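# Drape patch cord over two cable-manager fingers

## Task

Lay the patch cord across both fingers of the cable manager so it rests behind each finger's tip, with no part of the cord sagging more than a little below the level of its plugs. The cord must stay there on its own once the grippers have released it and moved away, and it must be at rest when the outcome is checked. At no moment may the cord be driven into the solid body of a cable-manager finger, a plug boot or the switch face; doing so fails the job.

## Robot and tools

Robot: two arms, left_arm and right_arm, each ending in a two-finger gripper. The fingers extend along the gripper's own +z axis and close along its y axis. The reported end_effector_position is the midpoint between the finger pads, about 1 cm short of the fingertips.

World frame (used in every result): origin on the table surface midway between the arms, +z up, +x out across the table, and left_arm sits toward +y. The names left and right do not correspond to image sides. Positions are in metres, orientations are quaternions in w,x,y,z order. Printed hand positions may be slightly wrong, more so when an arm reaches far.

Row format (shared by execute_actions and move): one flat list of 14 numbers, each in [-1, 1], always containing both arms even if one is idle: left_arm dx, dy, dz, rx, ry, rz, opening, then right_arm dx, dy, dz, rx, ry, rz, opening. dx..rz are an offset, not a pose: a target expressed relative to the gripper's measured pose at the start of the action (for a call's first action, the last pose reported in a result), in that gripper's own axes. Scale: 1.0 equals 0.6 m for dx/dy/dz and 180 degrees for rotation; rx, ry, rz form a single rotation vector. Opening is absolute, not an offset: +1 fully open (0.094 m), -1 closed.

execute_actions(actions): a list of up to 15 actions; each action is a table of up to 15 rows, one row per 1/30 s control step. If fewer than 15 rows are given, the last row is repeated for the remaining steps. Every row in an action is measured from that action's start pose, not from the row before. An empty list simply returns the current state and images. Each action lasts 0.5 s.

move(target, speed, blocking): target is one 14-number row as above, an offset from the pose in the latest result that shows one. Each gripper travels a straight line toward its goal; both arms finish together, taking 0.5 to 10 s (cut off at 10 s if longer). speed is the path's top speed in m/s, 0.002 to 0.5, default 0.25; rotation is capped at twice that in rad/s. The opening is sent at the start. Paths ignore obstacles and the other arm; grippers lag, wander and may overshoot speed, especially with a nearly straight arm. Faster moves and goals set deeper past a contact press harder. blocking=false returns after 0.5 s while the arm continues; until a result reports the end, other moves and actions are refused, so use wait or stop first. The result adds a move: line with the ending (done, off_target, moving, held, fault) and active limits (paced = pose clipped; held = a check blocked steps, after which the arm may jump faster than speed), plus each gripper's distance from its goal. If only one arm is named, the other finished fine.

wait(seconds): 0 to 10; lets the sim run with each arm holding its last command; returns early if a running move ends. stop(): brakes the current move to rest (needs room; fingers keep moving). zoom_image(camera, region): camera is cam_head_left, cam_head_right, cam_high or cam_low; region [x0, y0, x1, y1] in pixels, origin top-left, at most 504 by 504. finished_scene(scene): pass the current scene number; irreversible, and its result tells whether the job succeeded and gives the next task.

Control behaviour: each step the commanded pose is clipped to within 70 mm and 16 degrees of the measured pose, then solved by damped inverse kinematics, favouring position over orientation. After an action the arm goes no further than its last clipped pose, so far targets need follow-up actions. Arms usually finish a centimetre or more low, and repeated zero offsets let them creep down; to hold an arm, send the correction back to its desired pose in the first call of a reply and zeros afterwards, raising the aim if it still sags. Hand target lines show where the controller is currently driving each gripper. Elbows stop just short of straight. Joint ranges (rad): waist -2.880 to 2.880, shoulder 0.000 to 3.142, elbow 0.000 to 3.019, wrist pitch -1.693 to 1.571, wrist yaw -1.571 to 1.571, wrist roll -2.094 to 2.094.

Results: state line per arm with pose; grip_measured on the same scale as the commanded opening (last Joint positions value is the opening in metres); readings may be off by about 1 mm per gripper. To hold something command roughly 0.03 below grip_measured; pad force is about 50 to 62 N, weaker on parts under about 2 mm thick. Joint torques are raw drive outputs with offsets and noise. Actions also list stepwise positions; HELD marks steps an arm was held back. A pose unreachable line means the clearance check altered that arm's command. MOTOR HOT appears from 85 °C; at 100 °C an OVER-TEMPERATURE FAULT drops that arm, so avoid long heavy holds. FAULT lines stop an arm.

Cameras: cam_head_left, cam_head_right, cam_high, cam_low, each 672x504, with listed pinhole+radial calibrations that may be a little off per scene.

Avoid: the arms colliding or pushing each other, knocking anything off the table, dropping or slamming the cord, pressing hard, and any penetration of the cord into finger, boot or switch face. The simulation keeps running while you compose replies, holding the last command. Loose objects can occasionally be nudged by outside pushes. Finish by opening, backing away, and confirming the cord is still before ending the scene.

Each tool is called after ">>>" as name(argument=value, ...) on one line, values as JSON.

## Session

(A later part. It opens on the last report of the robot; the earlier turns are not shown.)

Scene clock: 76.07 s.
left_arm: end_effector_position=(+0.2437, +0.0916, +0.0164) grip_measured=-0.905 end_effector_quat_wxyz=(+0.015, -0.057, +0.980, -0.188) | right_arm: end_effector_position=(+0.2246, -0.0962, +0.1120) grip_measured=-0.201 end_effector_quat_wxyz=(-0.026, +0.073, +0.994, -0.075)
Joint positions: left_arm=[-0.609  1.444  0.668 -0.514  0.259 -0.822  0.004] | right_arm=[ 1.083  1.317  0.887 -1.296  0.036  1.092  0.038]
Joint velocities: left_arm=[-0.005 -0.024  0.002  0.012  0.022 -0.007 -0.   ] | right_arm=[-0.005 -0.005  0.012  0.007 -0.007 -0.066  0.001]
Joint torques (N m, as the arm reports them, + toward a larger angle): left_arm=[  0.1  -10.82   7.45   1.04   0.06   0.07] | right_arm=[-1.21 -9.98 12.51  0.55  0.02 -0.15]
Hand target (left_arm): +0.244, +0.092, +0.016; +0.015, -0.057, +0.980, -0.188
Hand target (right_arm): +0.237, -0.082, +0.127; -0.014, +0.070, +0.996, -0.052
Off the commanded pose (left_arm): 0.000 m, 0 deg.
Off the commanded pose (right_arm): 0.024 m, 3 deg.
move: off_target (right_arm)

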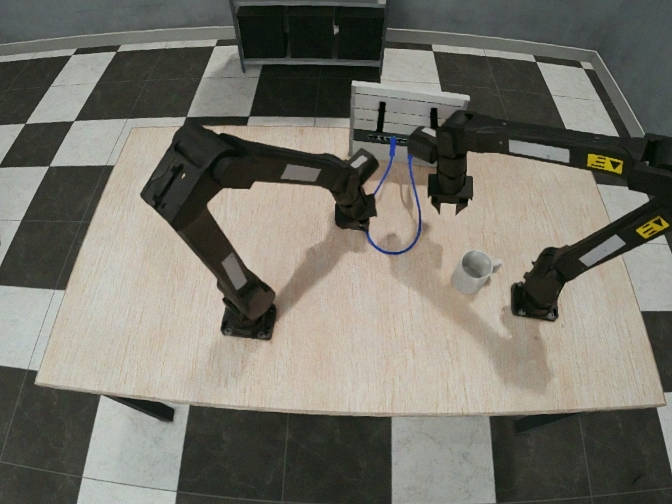

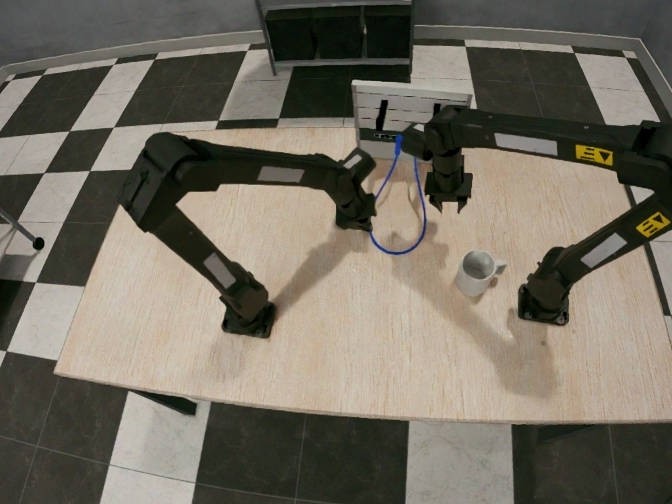

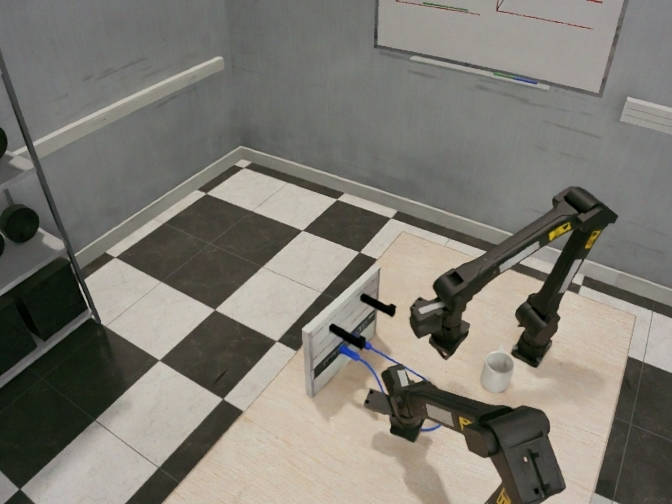

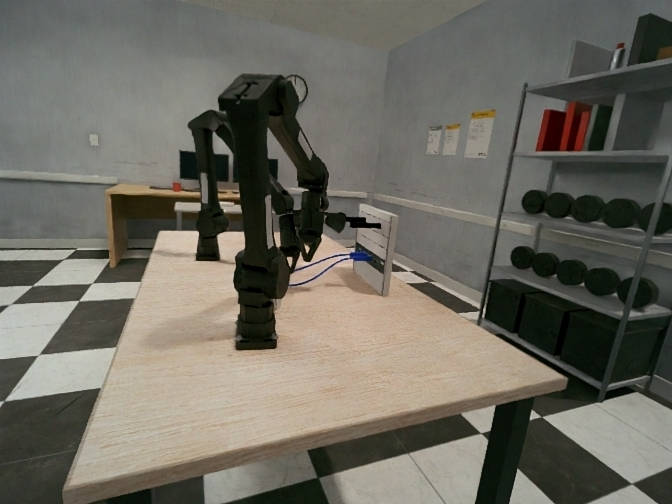

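>>> move(target=[0,0,0,0,0,0,-0.92,0.002,0.103,0.088,-0.15,-0.015,0,-0.2], speed=0.2)

>>> zoom_image(camera="cam_head_right", region=[320, 130, 480, 290])

Scene clock: 89.27 s.
left_arm: end_effector_position=(+0.2437, +0.0916, +0.0164) grip_measured=-0.905 end_effector_quat_wxyz=(+0.015, -0.057, +0.980, -0.188) | right_arm: end_effector_position=(+0.2236, -0.0462, +0.0466) grip_measured=-0.201 end_effector_quat_wxyz=(+0.008, +0.064, +0.987, +0.147)
Joint positions: left_arm=[-0.609  1.444  0.668 -0.514  0.259 -0.822  0.004] | right_arm=[ 1.081  1.268  0.623 -0.667 -0.143  1.089  0.038]
Joint velocities: left_arm=[ 0.015  0.005  0.012 -0.012 -0.051 -0.081  0.   ] | right_arm=[-0.005  0.005  0.002  0.007 -0.066  0.066 -0.001]
Joint torques (N m, as the arm reports them, + toward a larger angle): left_arm=[  0.11 -10.84   7.46   1.04   0.06   0.06] | right_arm=[-1.3  -9.39  7.97  1.87 -0.11  0.06]
Hand target (left_arm): +0.244, +0.092, +0.016; +0.015, -0.057, +0.980, -0.188
Hand target (right_arm): +0.228, -0.044, +0.051; +0.013, +0.073, +0.985, +0.157
Off the commanded pose (left_arm): 0.000 m, 0 deg.
Off the commanded pose (right_arm): 0.007 m, 2 deg.
move: done

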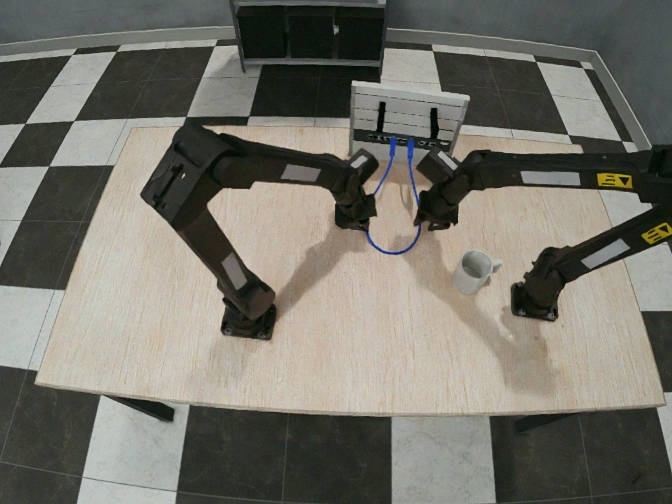

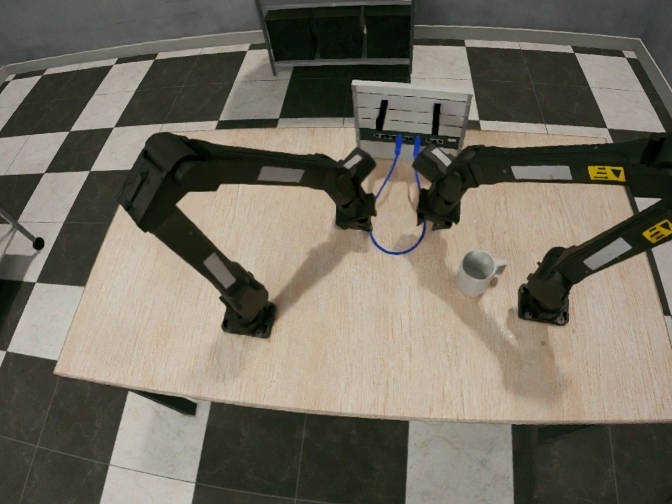

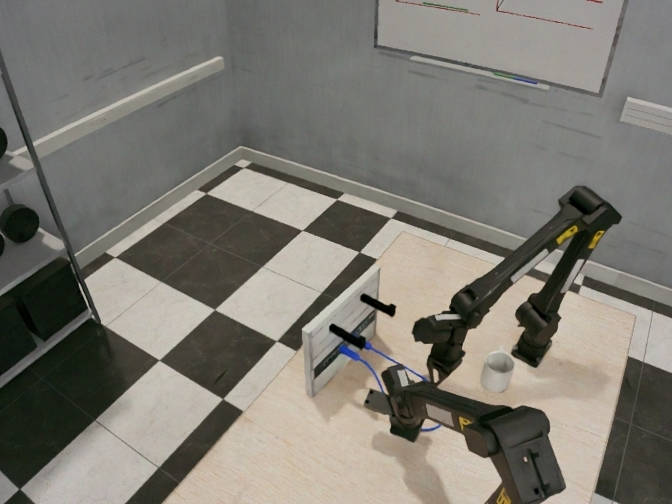

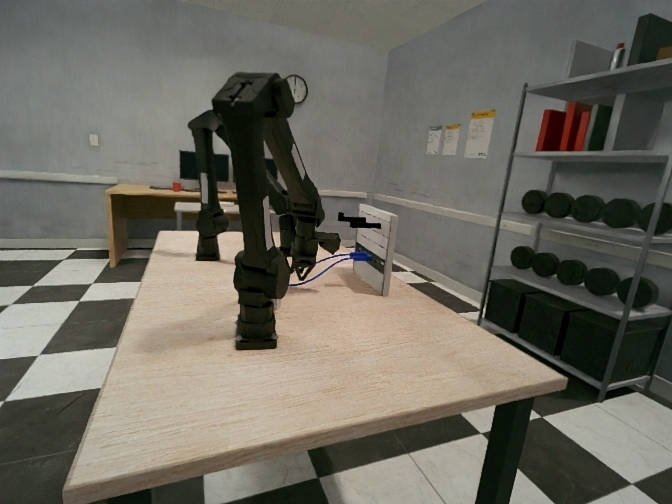

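Region (320, 130, 480, 290) of cam_head_right's 672x504 image, scaled by 3.150, with more detail than that image has.

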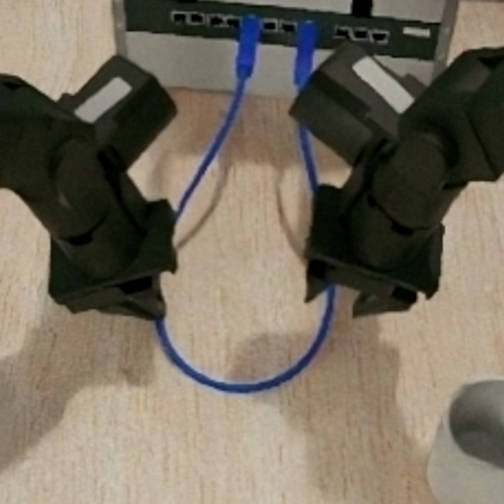

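>>> move(target=[0,0,0,0,0,0,-0.92,-0.012,-0.006,0.054,0,0,0,-0.3], speed=0.07)

>>> execute_actions(actions=[[[0,0,0,0,0,0,-0.92,0,0,0,0,0,0,-0.92]],[[0,0,0,0,0,0,-0.93,0,0,0,0,0,0,-0.93]]])

>>> zoom_image(camera="cam_head_right", region=[320, 130, 480, 290])

Scene clock: 99.57 s.
left_arm: end_effector_position=(+0.2437, +0.0916, +0.0164) grip_measured=-0.905 end_effector_quat_wxyz=(+0.015, -0.057, +0.980, -0.188) | right_arm: end_effector_position=(+0.2276, -0.0423, +0.0145) grip_measured=-0.298 end_effector_quat_wxyz=(+0.005, +0.066, +0.988, +0.142)
Joint positions: left_arm=[-0.609  1.444  0.668 -0.514  0.259 -0.822  0.004] | right_arm=[ 1.079  1.365  0.603 -0.562 -0.143  1.089  0.033]
Joint velocities: left_arm=[-0.005  0.005 -0.002  0.007 -0.037  0.022  0.   ] | right_arm=[ 0.005 -0.005 -0.002 -0.002  0.007 -0.066 -0.001]
Joint torques (N m, as the arm reports them, + toward a larger angle): left_arm=[  0.09 -10.86   7.46   1.03   0.06   0.06] | right_arm=[-1.31 -9.5   7.15  1.8  -0.11 -0.13]
Hand target (left_arm): +0.244, +0.092, +0.016; +0.015, -0.057, +0.980, -0.188
Hand target (right_arm): +0.232, -0.042, +0.015; +0.008, +0.064, +0.987, +0.147
Off the commanded pose (left_arm): 0.000 m, 0 deg.
Off the commanded pose (right_arm): 0.004 m, 1 deg.
move: done

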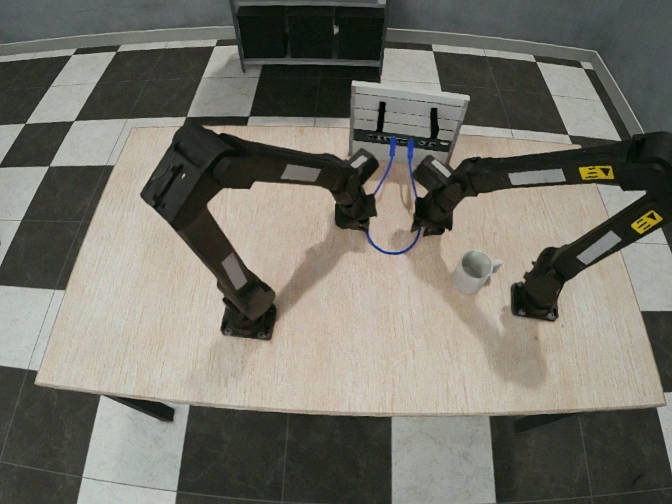

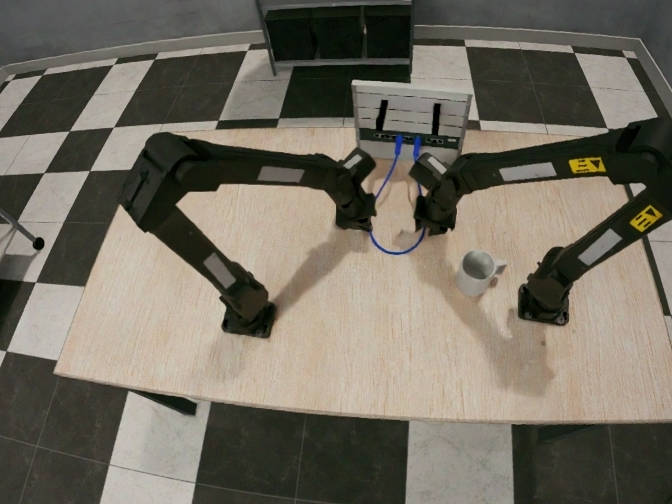

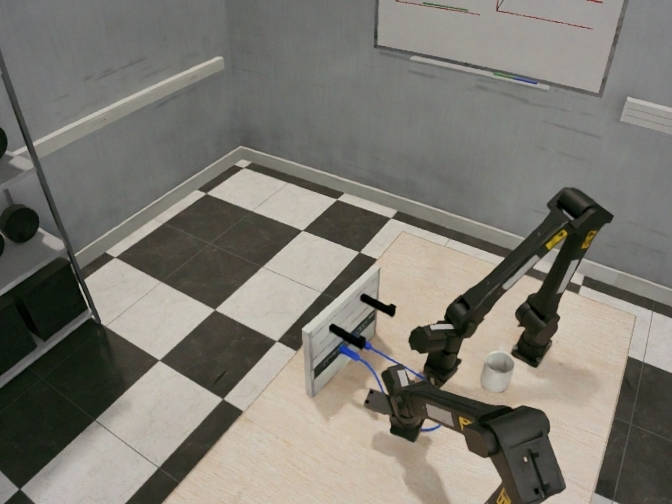

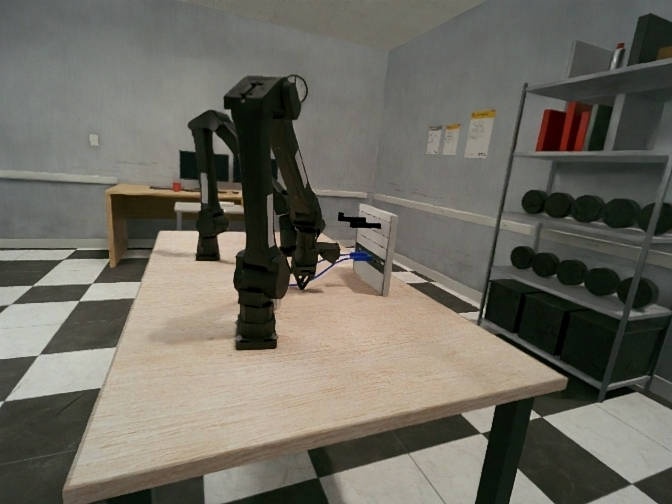

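Scene clock: 100.57 s.
left_arm: end_effector_position=(+0.2437, +0.0916, +0.0164) grip_measured=-0.911 end_effector_quat_wxyz=(+0.015, -0.057, +0.980, -0.188) | right_arm: end_effector_position=(+0.2276, -0.0423, +0.0145) grip_measured=-0.910 end_effector_quat_wxyz=(+0.005, +0.066, +0.988, +0.142)
Joint positions: left_arm=[-0.609  1.444  0.668 -0.514  0.259 -0.822  0.004] | right_arm=[ 1.079  1.365  0.603 -0.562 -0.143  1.089  0.004]
Joint velocities: left_arm=[ 0.005 -0.015 -0.007  0.007  0.022  0.037  0.001] | right_arm=[-0.024 -0.024  0.007 -0.012  0.066  0.051 -0.   ]
Joint torques (N m, as the arm reports them, + toward a larger angle): left_arm=[  0.05 -10.83   7.46   1.02   0.06   0.06] | right_arm=[-0.63 -9.17  7.21  1.2   0.01 -0.03]
Hand target (left_arm): +0.244, +0.092, +0.016; +0.015, -0.057, +0.980, -0.188
Hand target (right_arm): +0.228, -0.042, +0.015; +0.005, +0.066, +0.988, +0.142
Off the commanded pose (left_arm): 0.000 m, 0 deg.
Off the commanded pose (right_arm): 0.000 m, 0 deg.
Step readings (end_effector_position; steps 1 to 15: 1st action; 16 to 30: 2nd action):
0: left_arm (+0.2437, +0.0916, +0.0164) | right_arm (+0.2276, -0.0423, +0.0145)
1: left_arm (+0.2437, +0.0916, +0.0164) | right_arm (+0.2276, -0.0423, +0.0145)
2: left_arm (+0.2437, +0.0916, +0.0164) | right_arm (+0.2276, -0.0423, +0.0145)
4: left_arm (+0.2437, +0.0916, +0.0164) | right_arm (+0.2276, -0.0423, +0.0145)
8: left_arm (+0.2437, +0.0916, +0.0164) | right_arm (+0.2276, -0.0423, +0.0145)
15: left_arm (+0.2437, +0.0916, +0.0164) | right_arm (+0.2276, -0.0423, +0.0145)
16: left_arm (+0.2437, +0.0916, +0.0164) | right_arm (+0.2276, -0.0423, +0.0145)
17: left_arm (+0.2437, +0.0916, +0.0164) | right_arm (+0.2276, -0.0423, +0.0145)
19: left_arm (+0.2437, +0.0916, +0.0164) | right_arm (+0.2276, -0.0423, +0.0145)
23: left_arm (+0.2437, +0.0916, +0.0164) | right_arm (+0.2276, -0.0423, +0.0145)
30: end_effector_position above

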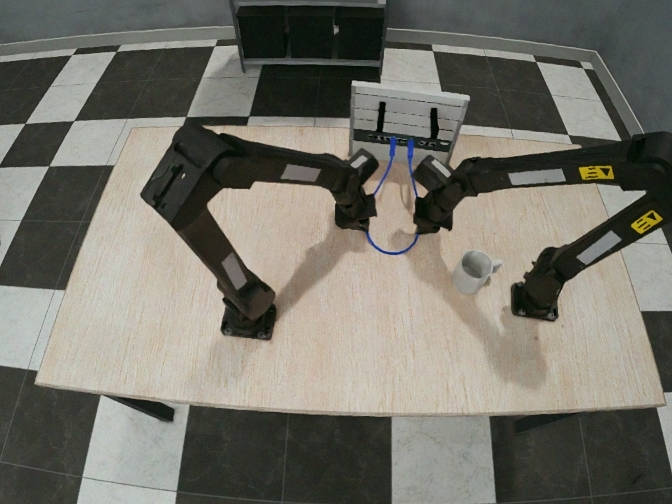

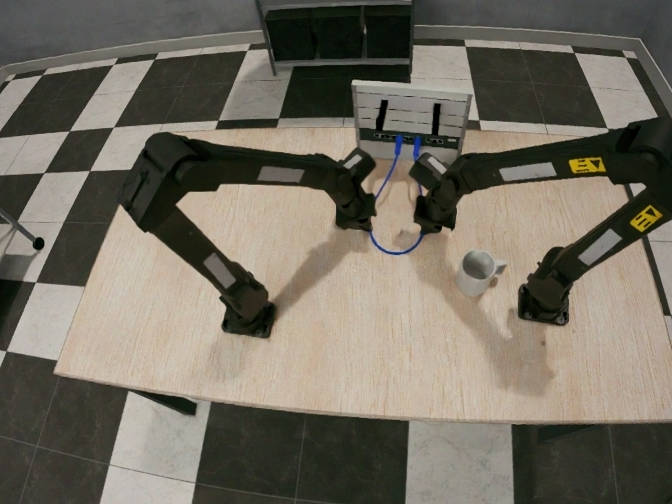

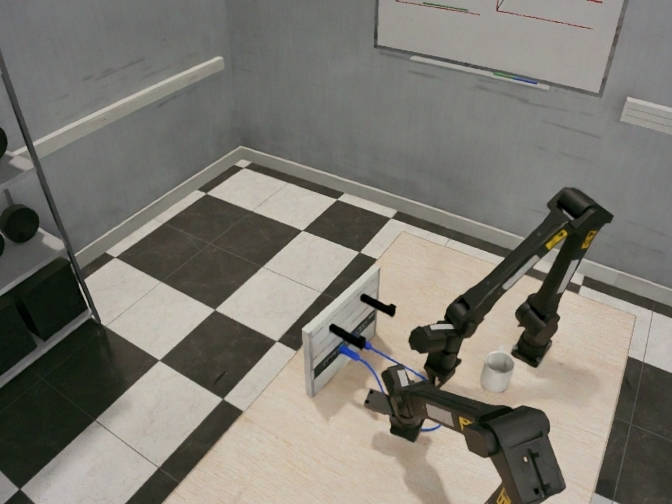

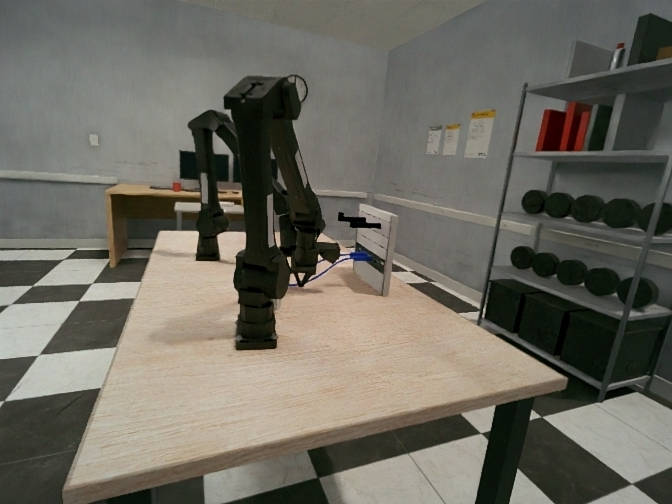

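Region (320, 130, 480, 290) of cam_head_right's 672x504 image, scaled by 3.150, with more detail than that image has.

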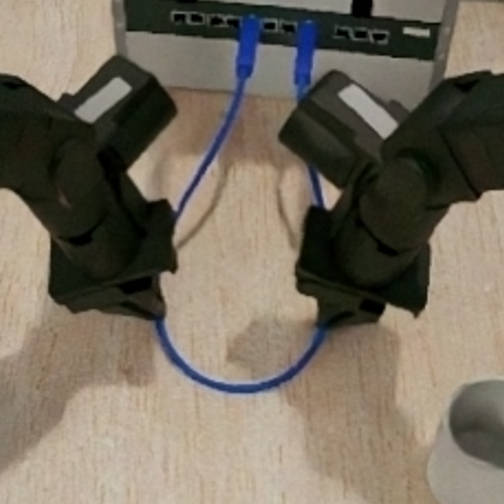

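>>> move(target=[-0.095,-0.074,-0.183,0,0,-0.23,-0.93,-0.091,0.018,-0.203,0,0,0.25,-0.93], speed=0.15)

>>> zoom_image(camera="cam_head_right", region=[310, 70, 510, 270])

Scene clock: 112.67 s.
left_arm: end_effector_position=(+0.2828, +0.1038, +0.1123) grip_measured=-0.911 end_effector_quat_wxyz=(-0.065, -0.394, +0.903, -0.160) | right_arm: end_effector_position=(+0.2631, -0.0819, +0.1101) grip_measured=-0.910 end_effector_quat_wxyz=(-0.058, +0.431, +0.894, +0.108)
Joint positions: left_arm=[-0.515  1.363  0.906 -0.912  0.284 -1.428  0.004] | right_arm=[ 0.903  1.202  0.775 -0.98  -0.185  1.676  0.004]
Joint velocities: left_arm=[-0.005 -0.005  0.002  0.002 -0.051 -0.095  0.   ] | right_arm=[-0.005  0.005 -0.012 -0.007 -0.007 -0.081 -0.   ]
Joint torques (N m, as the arm reports them, + toward a larger angle): left_arm=[  0.96 -12.37  13.21   0.46   0.15  -0.05] | right_arm=[-1.25 -9.12 13.77  0.65 -0.06  0.13]
Hand target (left_arm): +0.300, +0.098, +0.135; -0.052, -0.399, +0.897, -0.181
Hand target (right_arm): +0.279, -0.071, +0.134; -0.050, +0.439, +0.887, +0.134
Off the commanded pose (left_arm): 0.029 m, 3 deg.
Off the commanded pose (right_arm): 0.030 m, 3 deg.
move: off_target (left_arm, right_arm)

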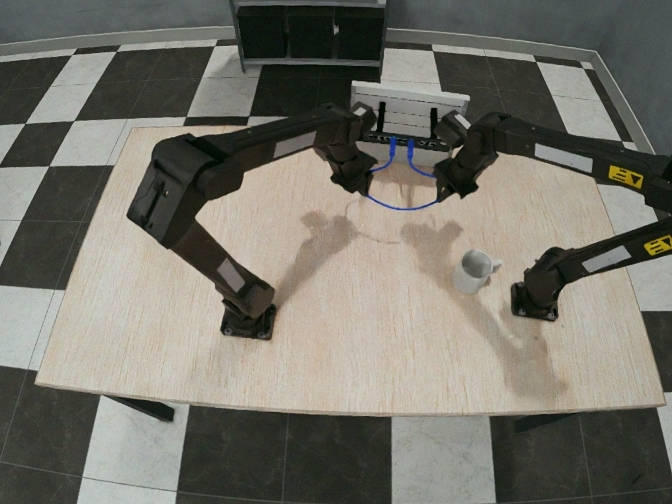

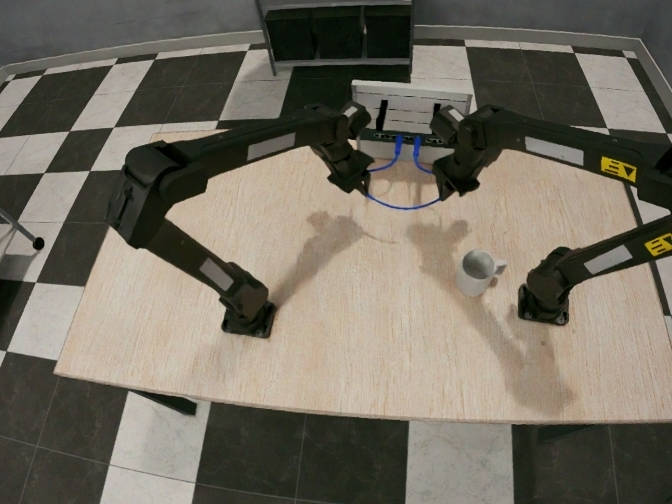

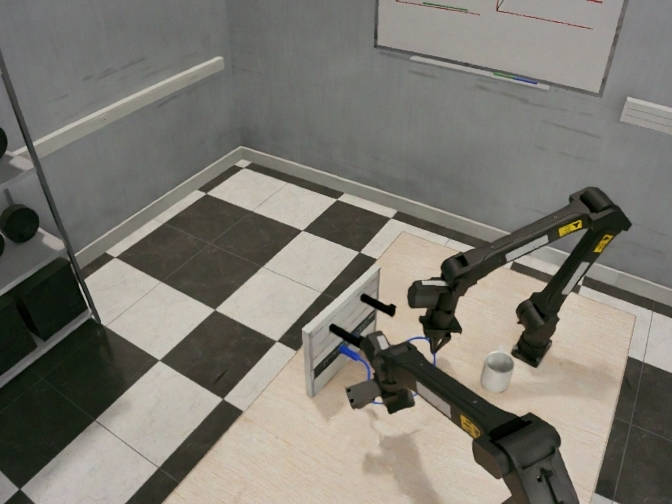

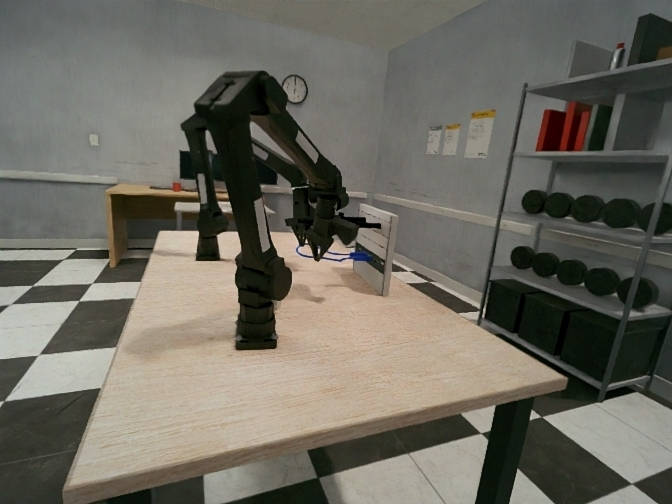

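Region (310, 70, 510, 270) of cam_head_right's 672x504 image, scaled by 2.520, with more detail than that image has.

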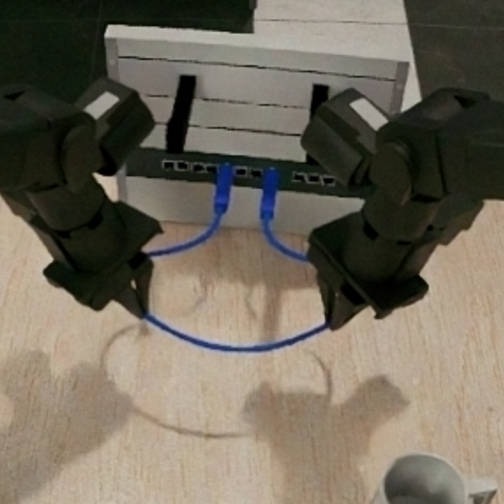

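>>> execute_actions(actions=[])

>>> move(target=[-0.004,-0.133,-0.198,0.06,0.04,-0.15,-0.93,-0.003,0.106,-0.213,-0.09,0.04,0.12,-0.93], speed=0.1)

Scene clock: 143.33 s.
left_arm: end_effector_position=(+0.2828, +0.1038, +0.1123) grip_measured=-0.911 end_effector_quat_wxyz=(-0.065, -0.395, +0.902, -0.160) | right_arm: end_effector_position=(+0.2631, -0.0819, +0.1101) grip_measured=-0.910 end_effector_quat_wxyz=(-0.058, +0.432, +0.894, +0.108)
Joint positions: left_arm=[-0.515  1.363  0.906 -0.912  0.284 -1.431  0.004] | right_arm=[ 0.903  1.202  0.775 -0.98  -0.185  1.678  0.004]
Joint velocities: left_arm=[ 0.005 -0.005 -0.012  0.002  0.037  0.007 -0.   ] | right_arm=[ 0.005 -0.015  0.007 -0.002 -0.022  0.051 -0.   ]
Joint torques (N m, as the arm reports them, + toward a larger angle): left_arm=[  0.95 -12.27  13.16   0.48   0.15  -0.05] | right_arm=[-1.27 -9.29 13.8   0.63 -0.06  0.12]
Hand target (left_arm): +0.300, +0.098, +0.135; -0.052, -0.400, +0.897, -0.181
Hand target (right_arm): +0.279, -0.071, +0.134; -0.049, +0.439, +0.887, +0.134
Off the commanded pose (left_arm): 0.029 m, 3 deg.
Off the commanded pose (right_arm): 0.030 m, 3 deg.

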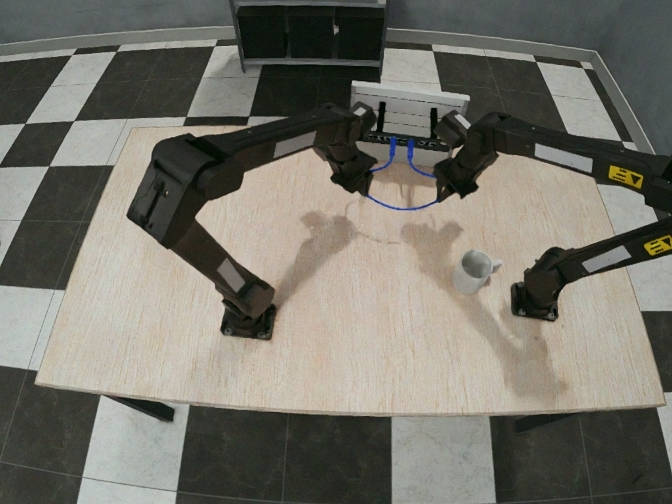

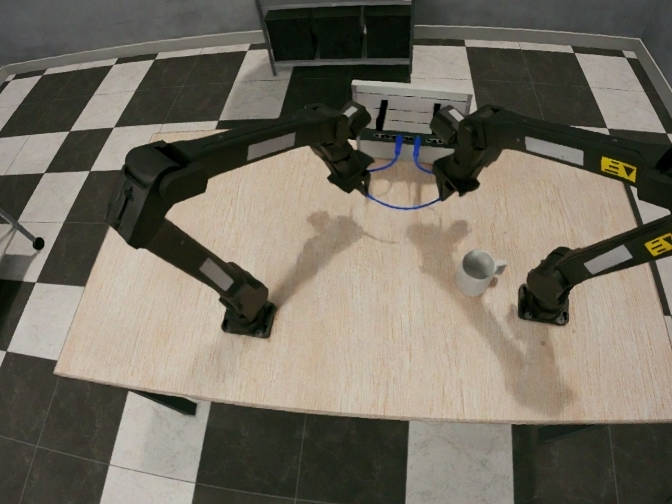

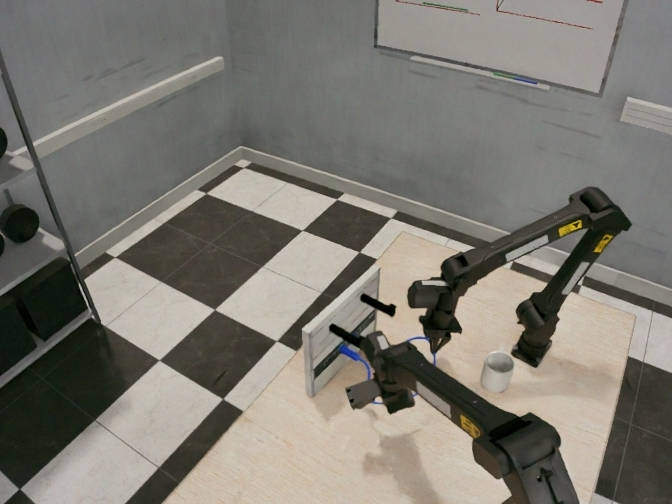

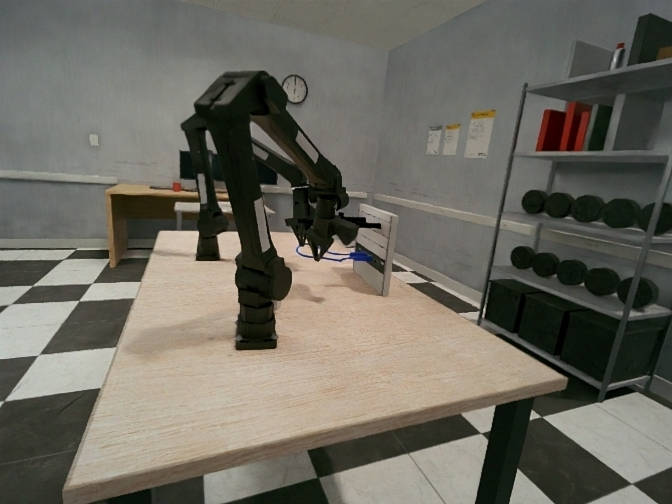

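Scene clock: 146.33 s.
left_arm: end_effector_position=(+0.3287, +0.0978, +0.2149) grip_measured=-0.911 end_effector_quat_wxyz=(-0.130, -0.587, +0.767, -0.224) | right_arm: end_effector_position=(+0.3017, -0.0798, +0.2088) grip_measured=-0.910 end_effector_quat_wxyz=(-0.080, +0.582, +0.780, +0.214)
Joint positions: left_arm=[-0.419  1.316  1.105 -1.042  0.423 -1.856  0.004] | right_arm=[ 0.796  1.061  0.896 -1.025 -0.266  1.99   0.004]
Joint velocities: left_arm=[ 0.005 -0.015  0.012 -0.012  0.022  0.037  0.001] | right_arm=[-0.005 -0.015 -0.002 -0.022  0.007  0.081 -0.001]
Joint torques (N m, as the arm reports them, + toward a larger angle): left_arm=[  0.9  -12.42  14.45   0.65   0.31  -0.06] | right_arm=[-1.25 -8.78 15.69  0.97 -0.15  0.14]
Hand target (left_arm): +0.342, +0.096, +0.242; -0.121, -0.589, +0.760, -0.247
Hand target (right_arm): +0.314, -0.074, +0.243; -0.073, +0.585, +0.769, +0.246
Off the commanded pose (left_arm): 0.031 m, 3 deg.
Off the commanded pose (right_arm): 0.037 m, 4 deg.
move: off_target (left_arm, right_arm)

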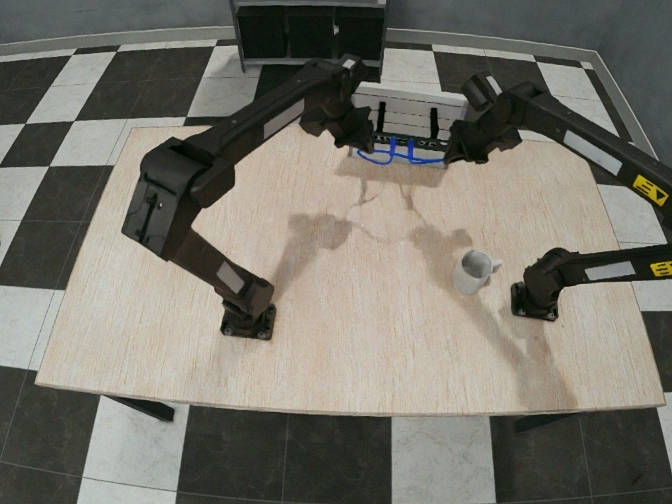

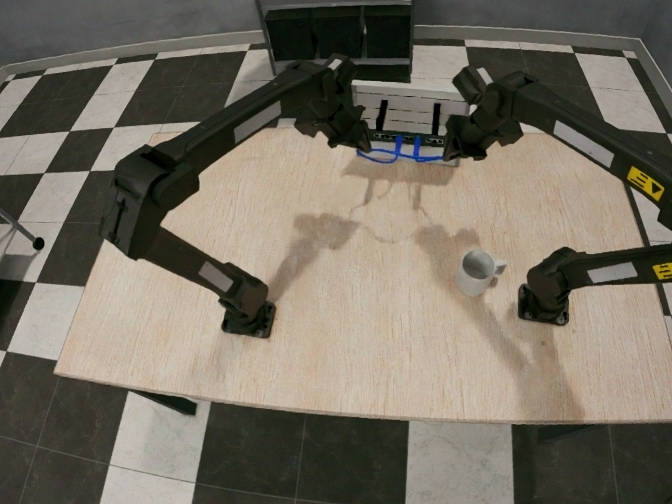

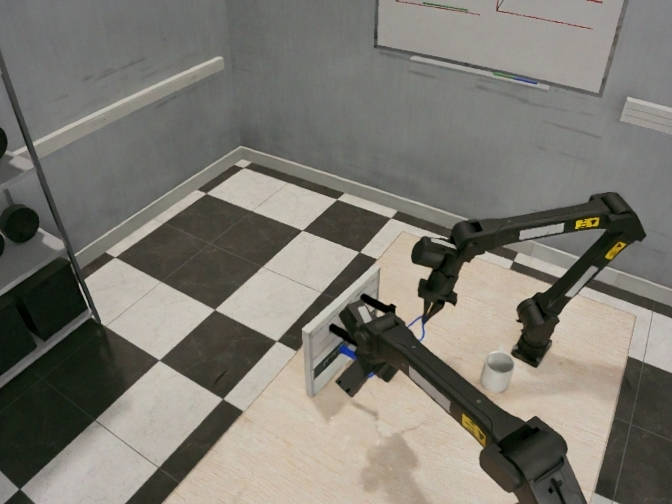

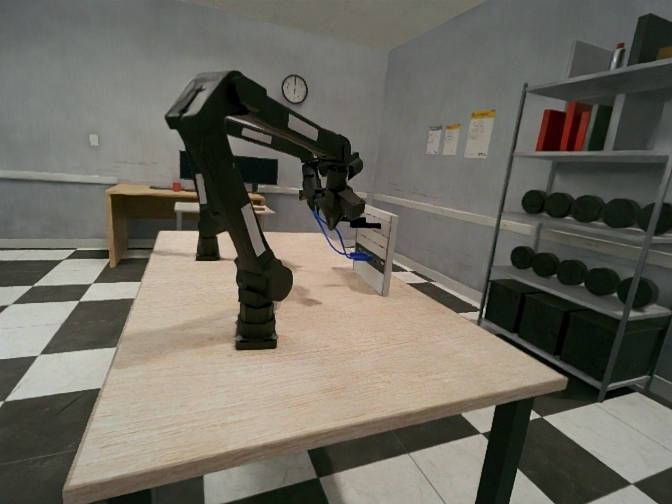

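>>> move(target=[0.022,-0.086,-0.075,0.06,0,0,-0.93,-0.008,0.106,-0.087,-0.06,0,-0.02,-0.93], speed=0.06)

>>> zoom_image(camera="cam_head_right", region=[320,50,490,200])

>>> zoom_image(camera="cam_low", region=[300,170,410,280])

Scene clock: 159.03 s.
left_arm: end_effector_position=(+0.3529, +0.1005, +0.2385) grip_measured=-0.911 end_effector_quat_wxyz=(-0.093, -0.600, +0.750, -0.263) | right_arm: end_effector_position=(+0.3355, -0.0956, +0.2245) grip_measured=-0.910 end_effector_quat_wxyz=(-0.042, +0.572, +0.782, +0.244)
Joint positions: left_arm=[-0.403  1.294  1.13  -0.98   0.382 -1.897  0.004] | right_arm=[ 0.718  1.061  0.925 -0.994 -0.246  1.895  0.004]
Joint velocities: left_arm=[-0.005 -0.015 -0.017  0.012  0.022 -0.037  0.001] | right_arm=[-0.024  0.015 -0.017  0.007  0.037 -0.051  0.   ]
Joint torques (N m, as the arm reports them, + toward a larger angle): left_arm=[  0.95 -12.61  14.92   1.79  -0.05  -0.06] | right_arm=[-1.75 -9.4  17.13  1.8   0.19 -0.12]
Hand target (left_arm): +0.370, +0.099, +0.270; -0.075, -0.597, +0.742, -0.296
Hand target (right_arm): +0.354, -0.092, +0.270; -0.018, +0.562, +0.775, +0.290
Off the commanded pose (left_arm): 0.037 m, 4 deg.
Off the commanded pose (right_arm): 0.050 m, 6 deg.
move: off_target (left_arm, right_arm)

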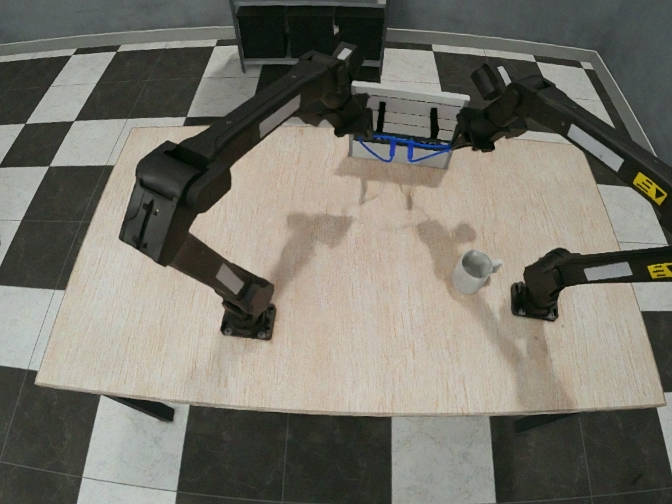

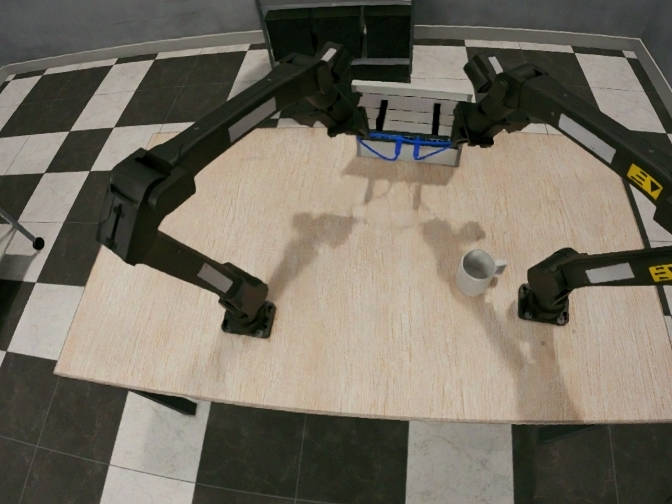

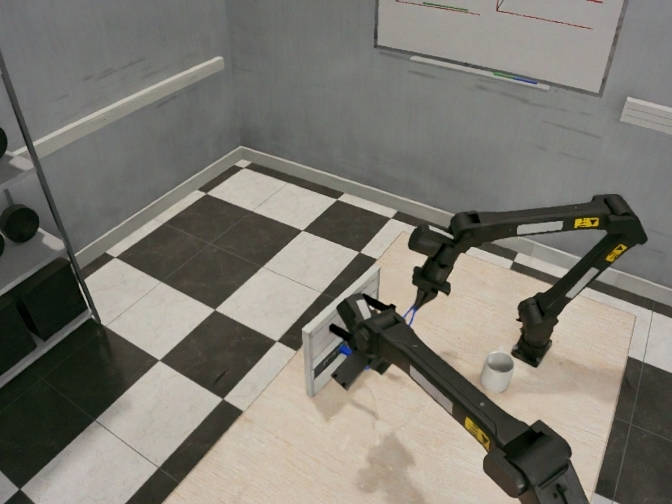

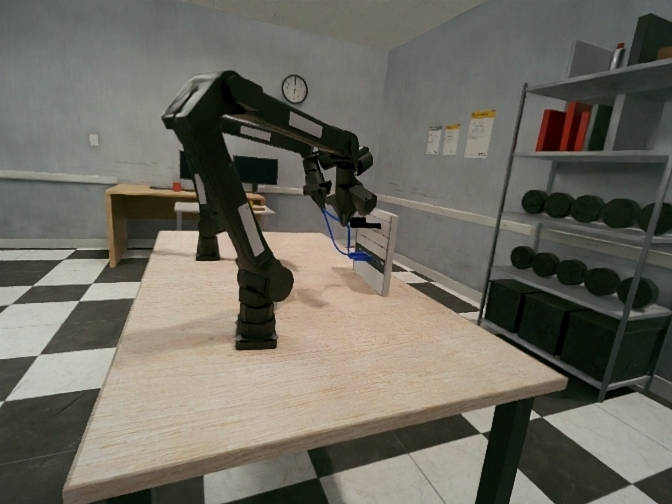

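Region (320, 50, 490, 200) of cam_head_right's 672x504 image, scaled by 2.965, with more detail than that image has; it fills the top 445 rows of this view, and the rest is white.

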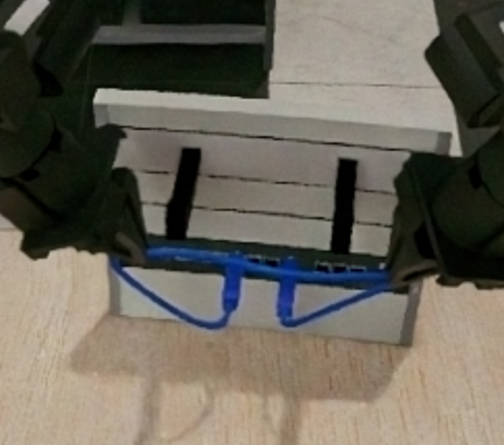

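Region (300, 170, 410, 280) of cam_low's 672x504 image, scaled by 4.582, with more detail than that image has.

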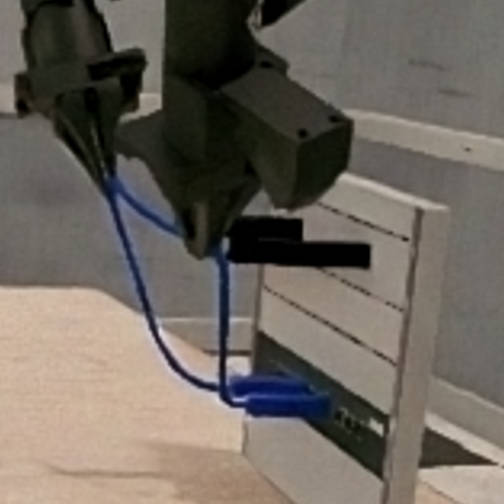

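>>> move(target=[0.005,-0.056,-0.058,0.03,0.02,0,-0.93,0.05,0.087,-0.061,-0.04,0.05,0,-0.93], speed=0.05)

>>> zoom_image(camera="cam_head_right", region=[320,50,490,200])

>>> zoom_image(camera="cam_low", region=[300,170,410,280])

Scene clock: 177.80 s.
left_arm: end_effector_position=(+0.3613, +0.1124, +0.2465) grip_measured=-0.911 end_effector_quat_wxyz=(-0.107, -0.606, +0.736, -0.282) | right_arm: end_effector_position=(+0.3428, -0.0797, +0.2396) grip_measured=-0.910 end_effector_quat_wxyz=(-0.086, +0.557, +0.773, +0.291)
Joint positions: left_arm=[-0.352  1.285  1.13  -0.972  0.438 -1.892  0.004] | right_arm=[ 0.687  1.069  0.936 -0.935 -0.376  1.894  0.004]
Joint velocities: left_arm=[-0.005  0.005 -0.012 -0.002  0.066  0.022  0.001] | right_arm=[-0.005 -0.005 -0.027  0.012  0.066 -0.037 -0.   ]
Joint torques (N m, as the arm reports them, + toward a larger angle): left_arm=[  1.01 -12.97  14.64   1.82   0.31   0.14] | right_arm=[-1.55 -9.   17.38  2.24 -0.22  0.09]
Hand target (left_arm): +0.377, +0.112, +0.279; -0.088, -0.595, +0.733, -0.317
Hand target (right_arm): +0.362, -0.074, +0.285; -0.068, +0.551, +0.760, +0.336
Off the commanded pose (left_arm): 0.036 m, 5 deg.
Off the commanded pose (right_arm): 0.050 m, 6 deg.
move: off_target (left_arm, right_arm)

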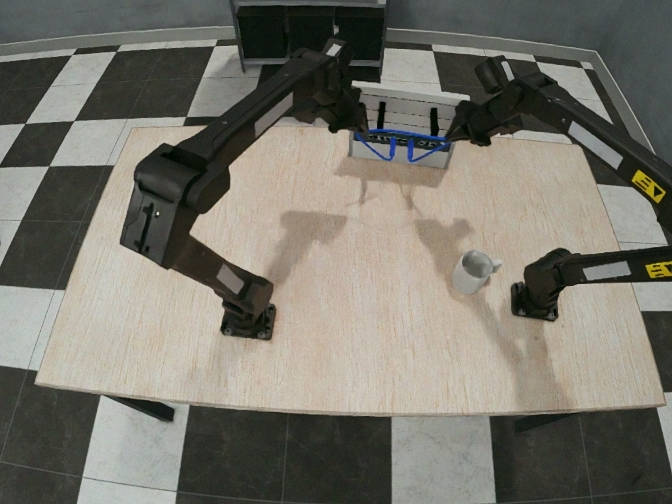

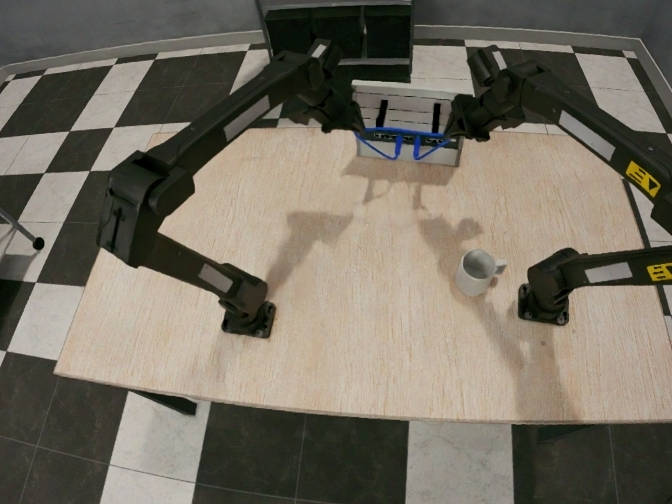

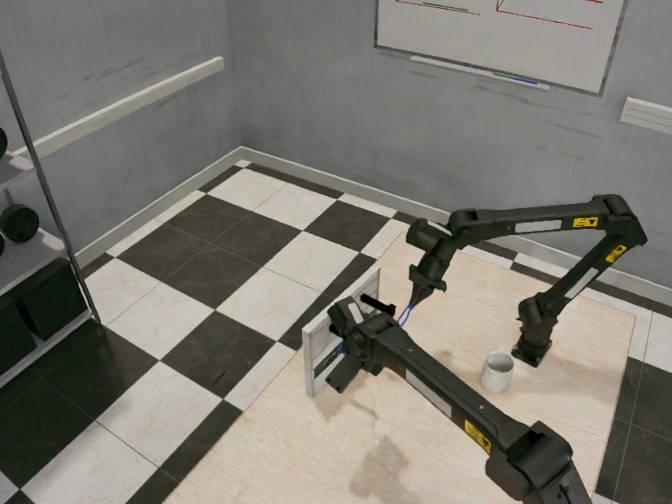

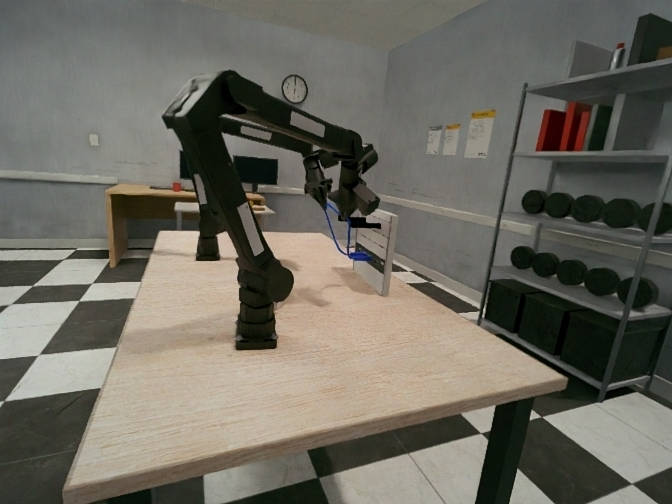

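Region (320, 50, 490, 200) of cam_head_right's 672x504 image, scaled by 2.965, with more detail than that image has; it fills the top 445 rows of this view, and the rest is white.

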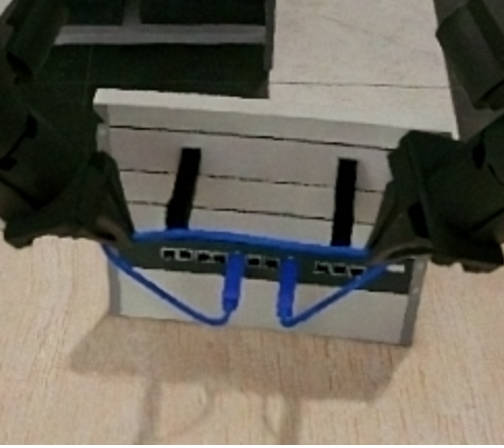

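Region (300, 170, 410, 280) of cam_low's 672x504 image, scaled by 4.582, with more detail than that image has.

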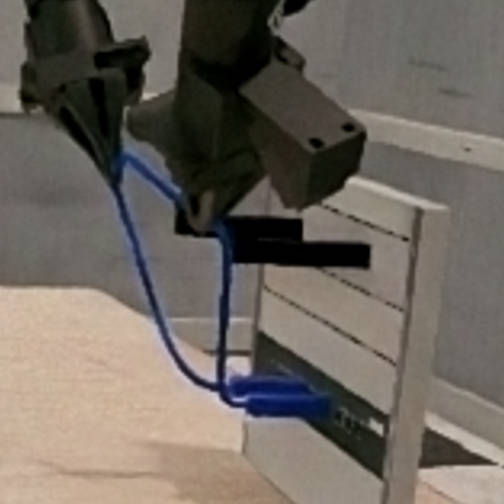

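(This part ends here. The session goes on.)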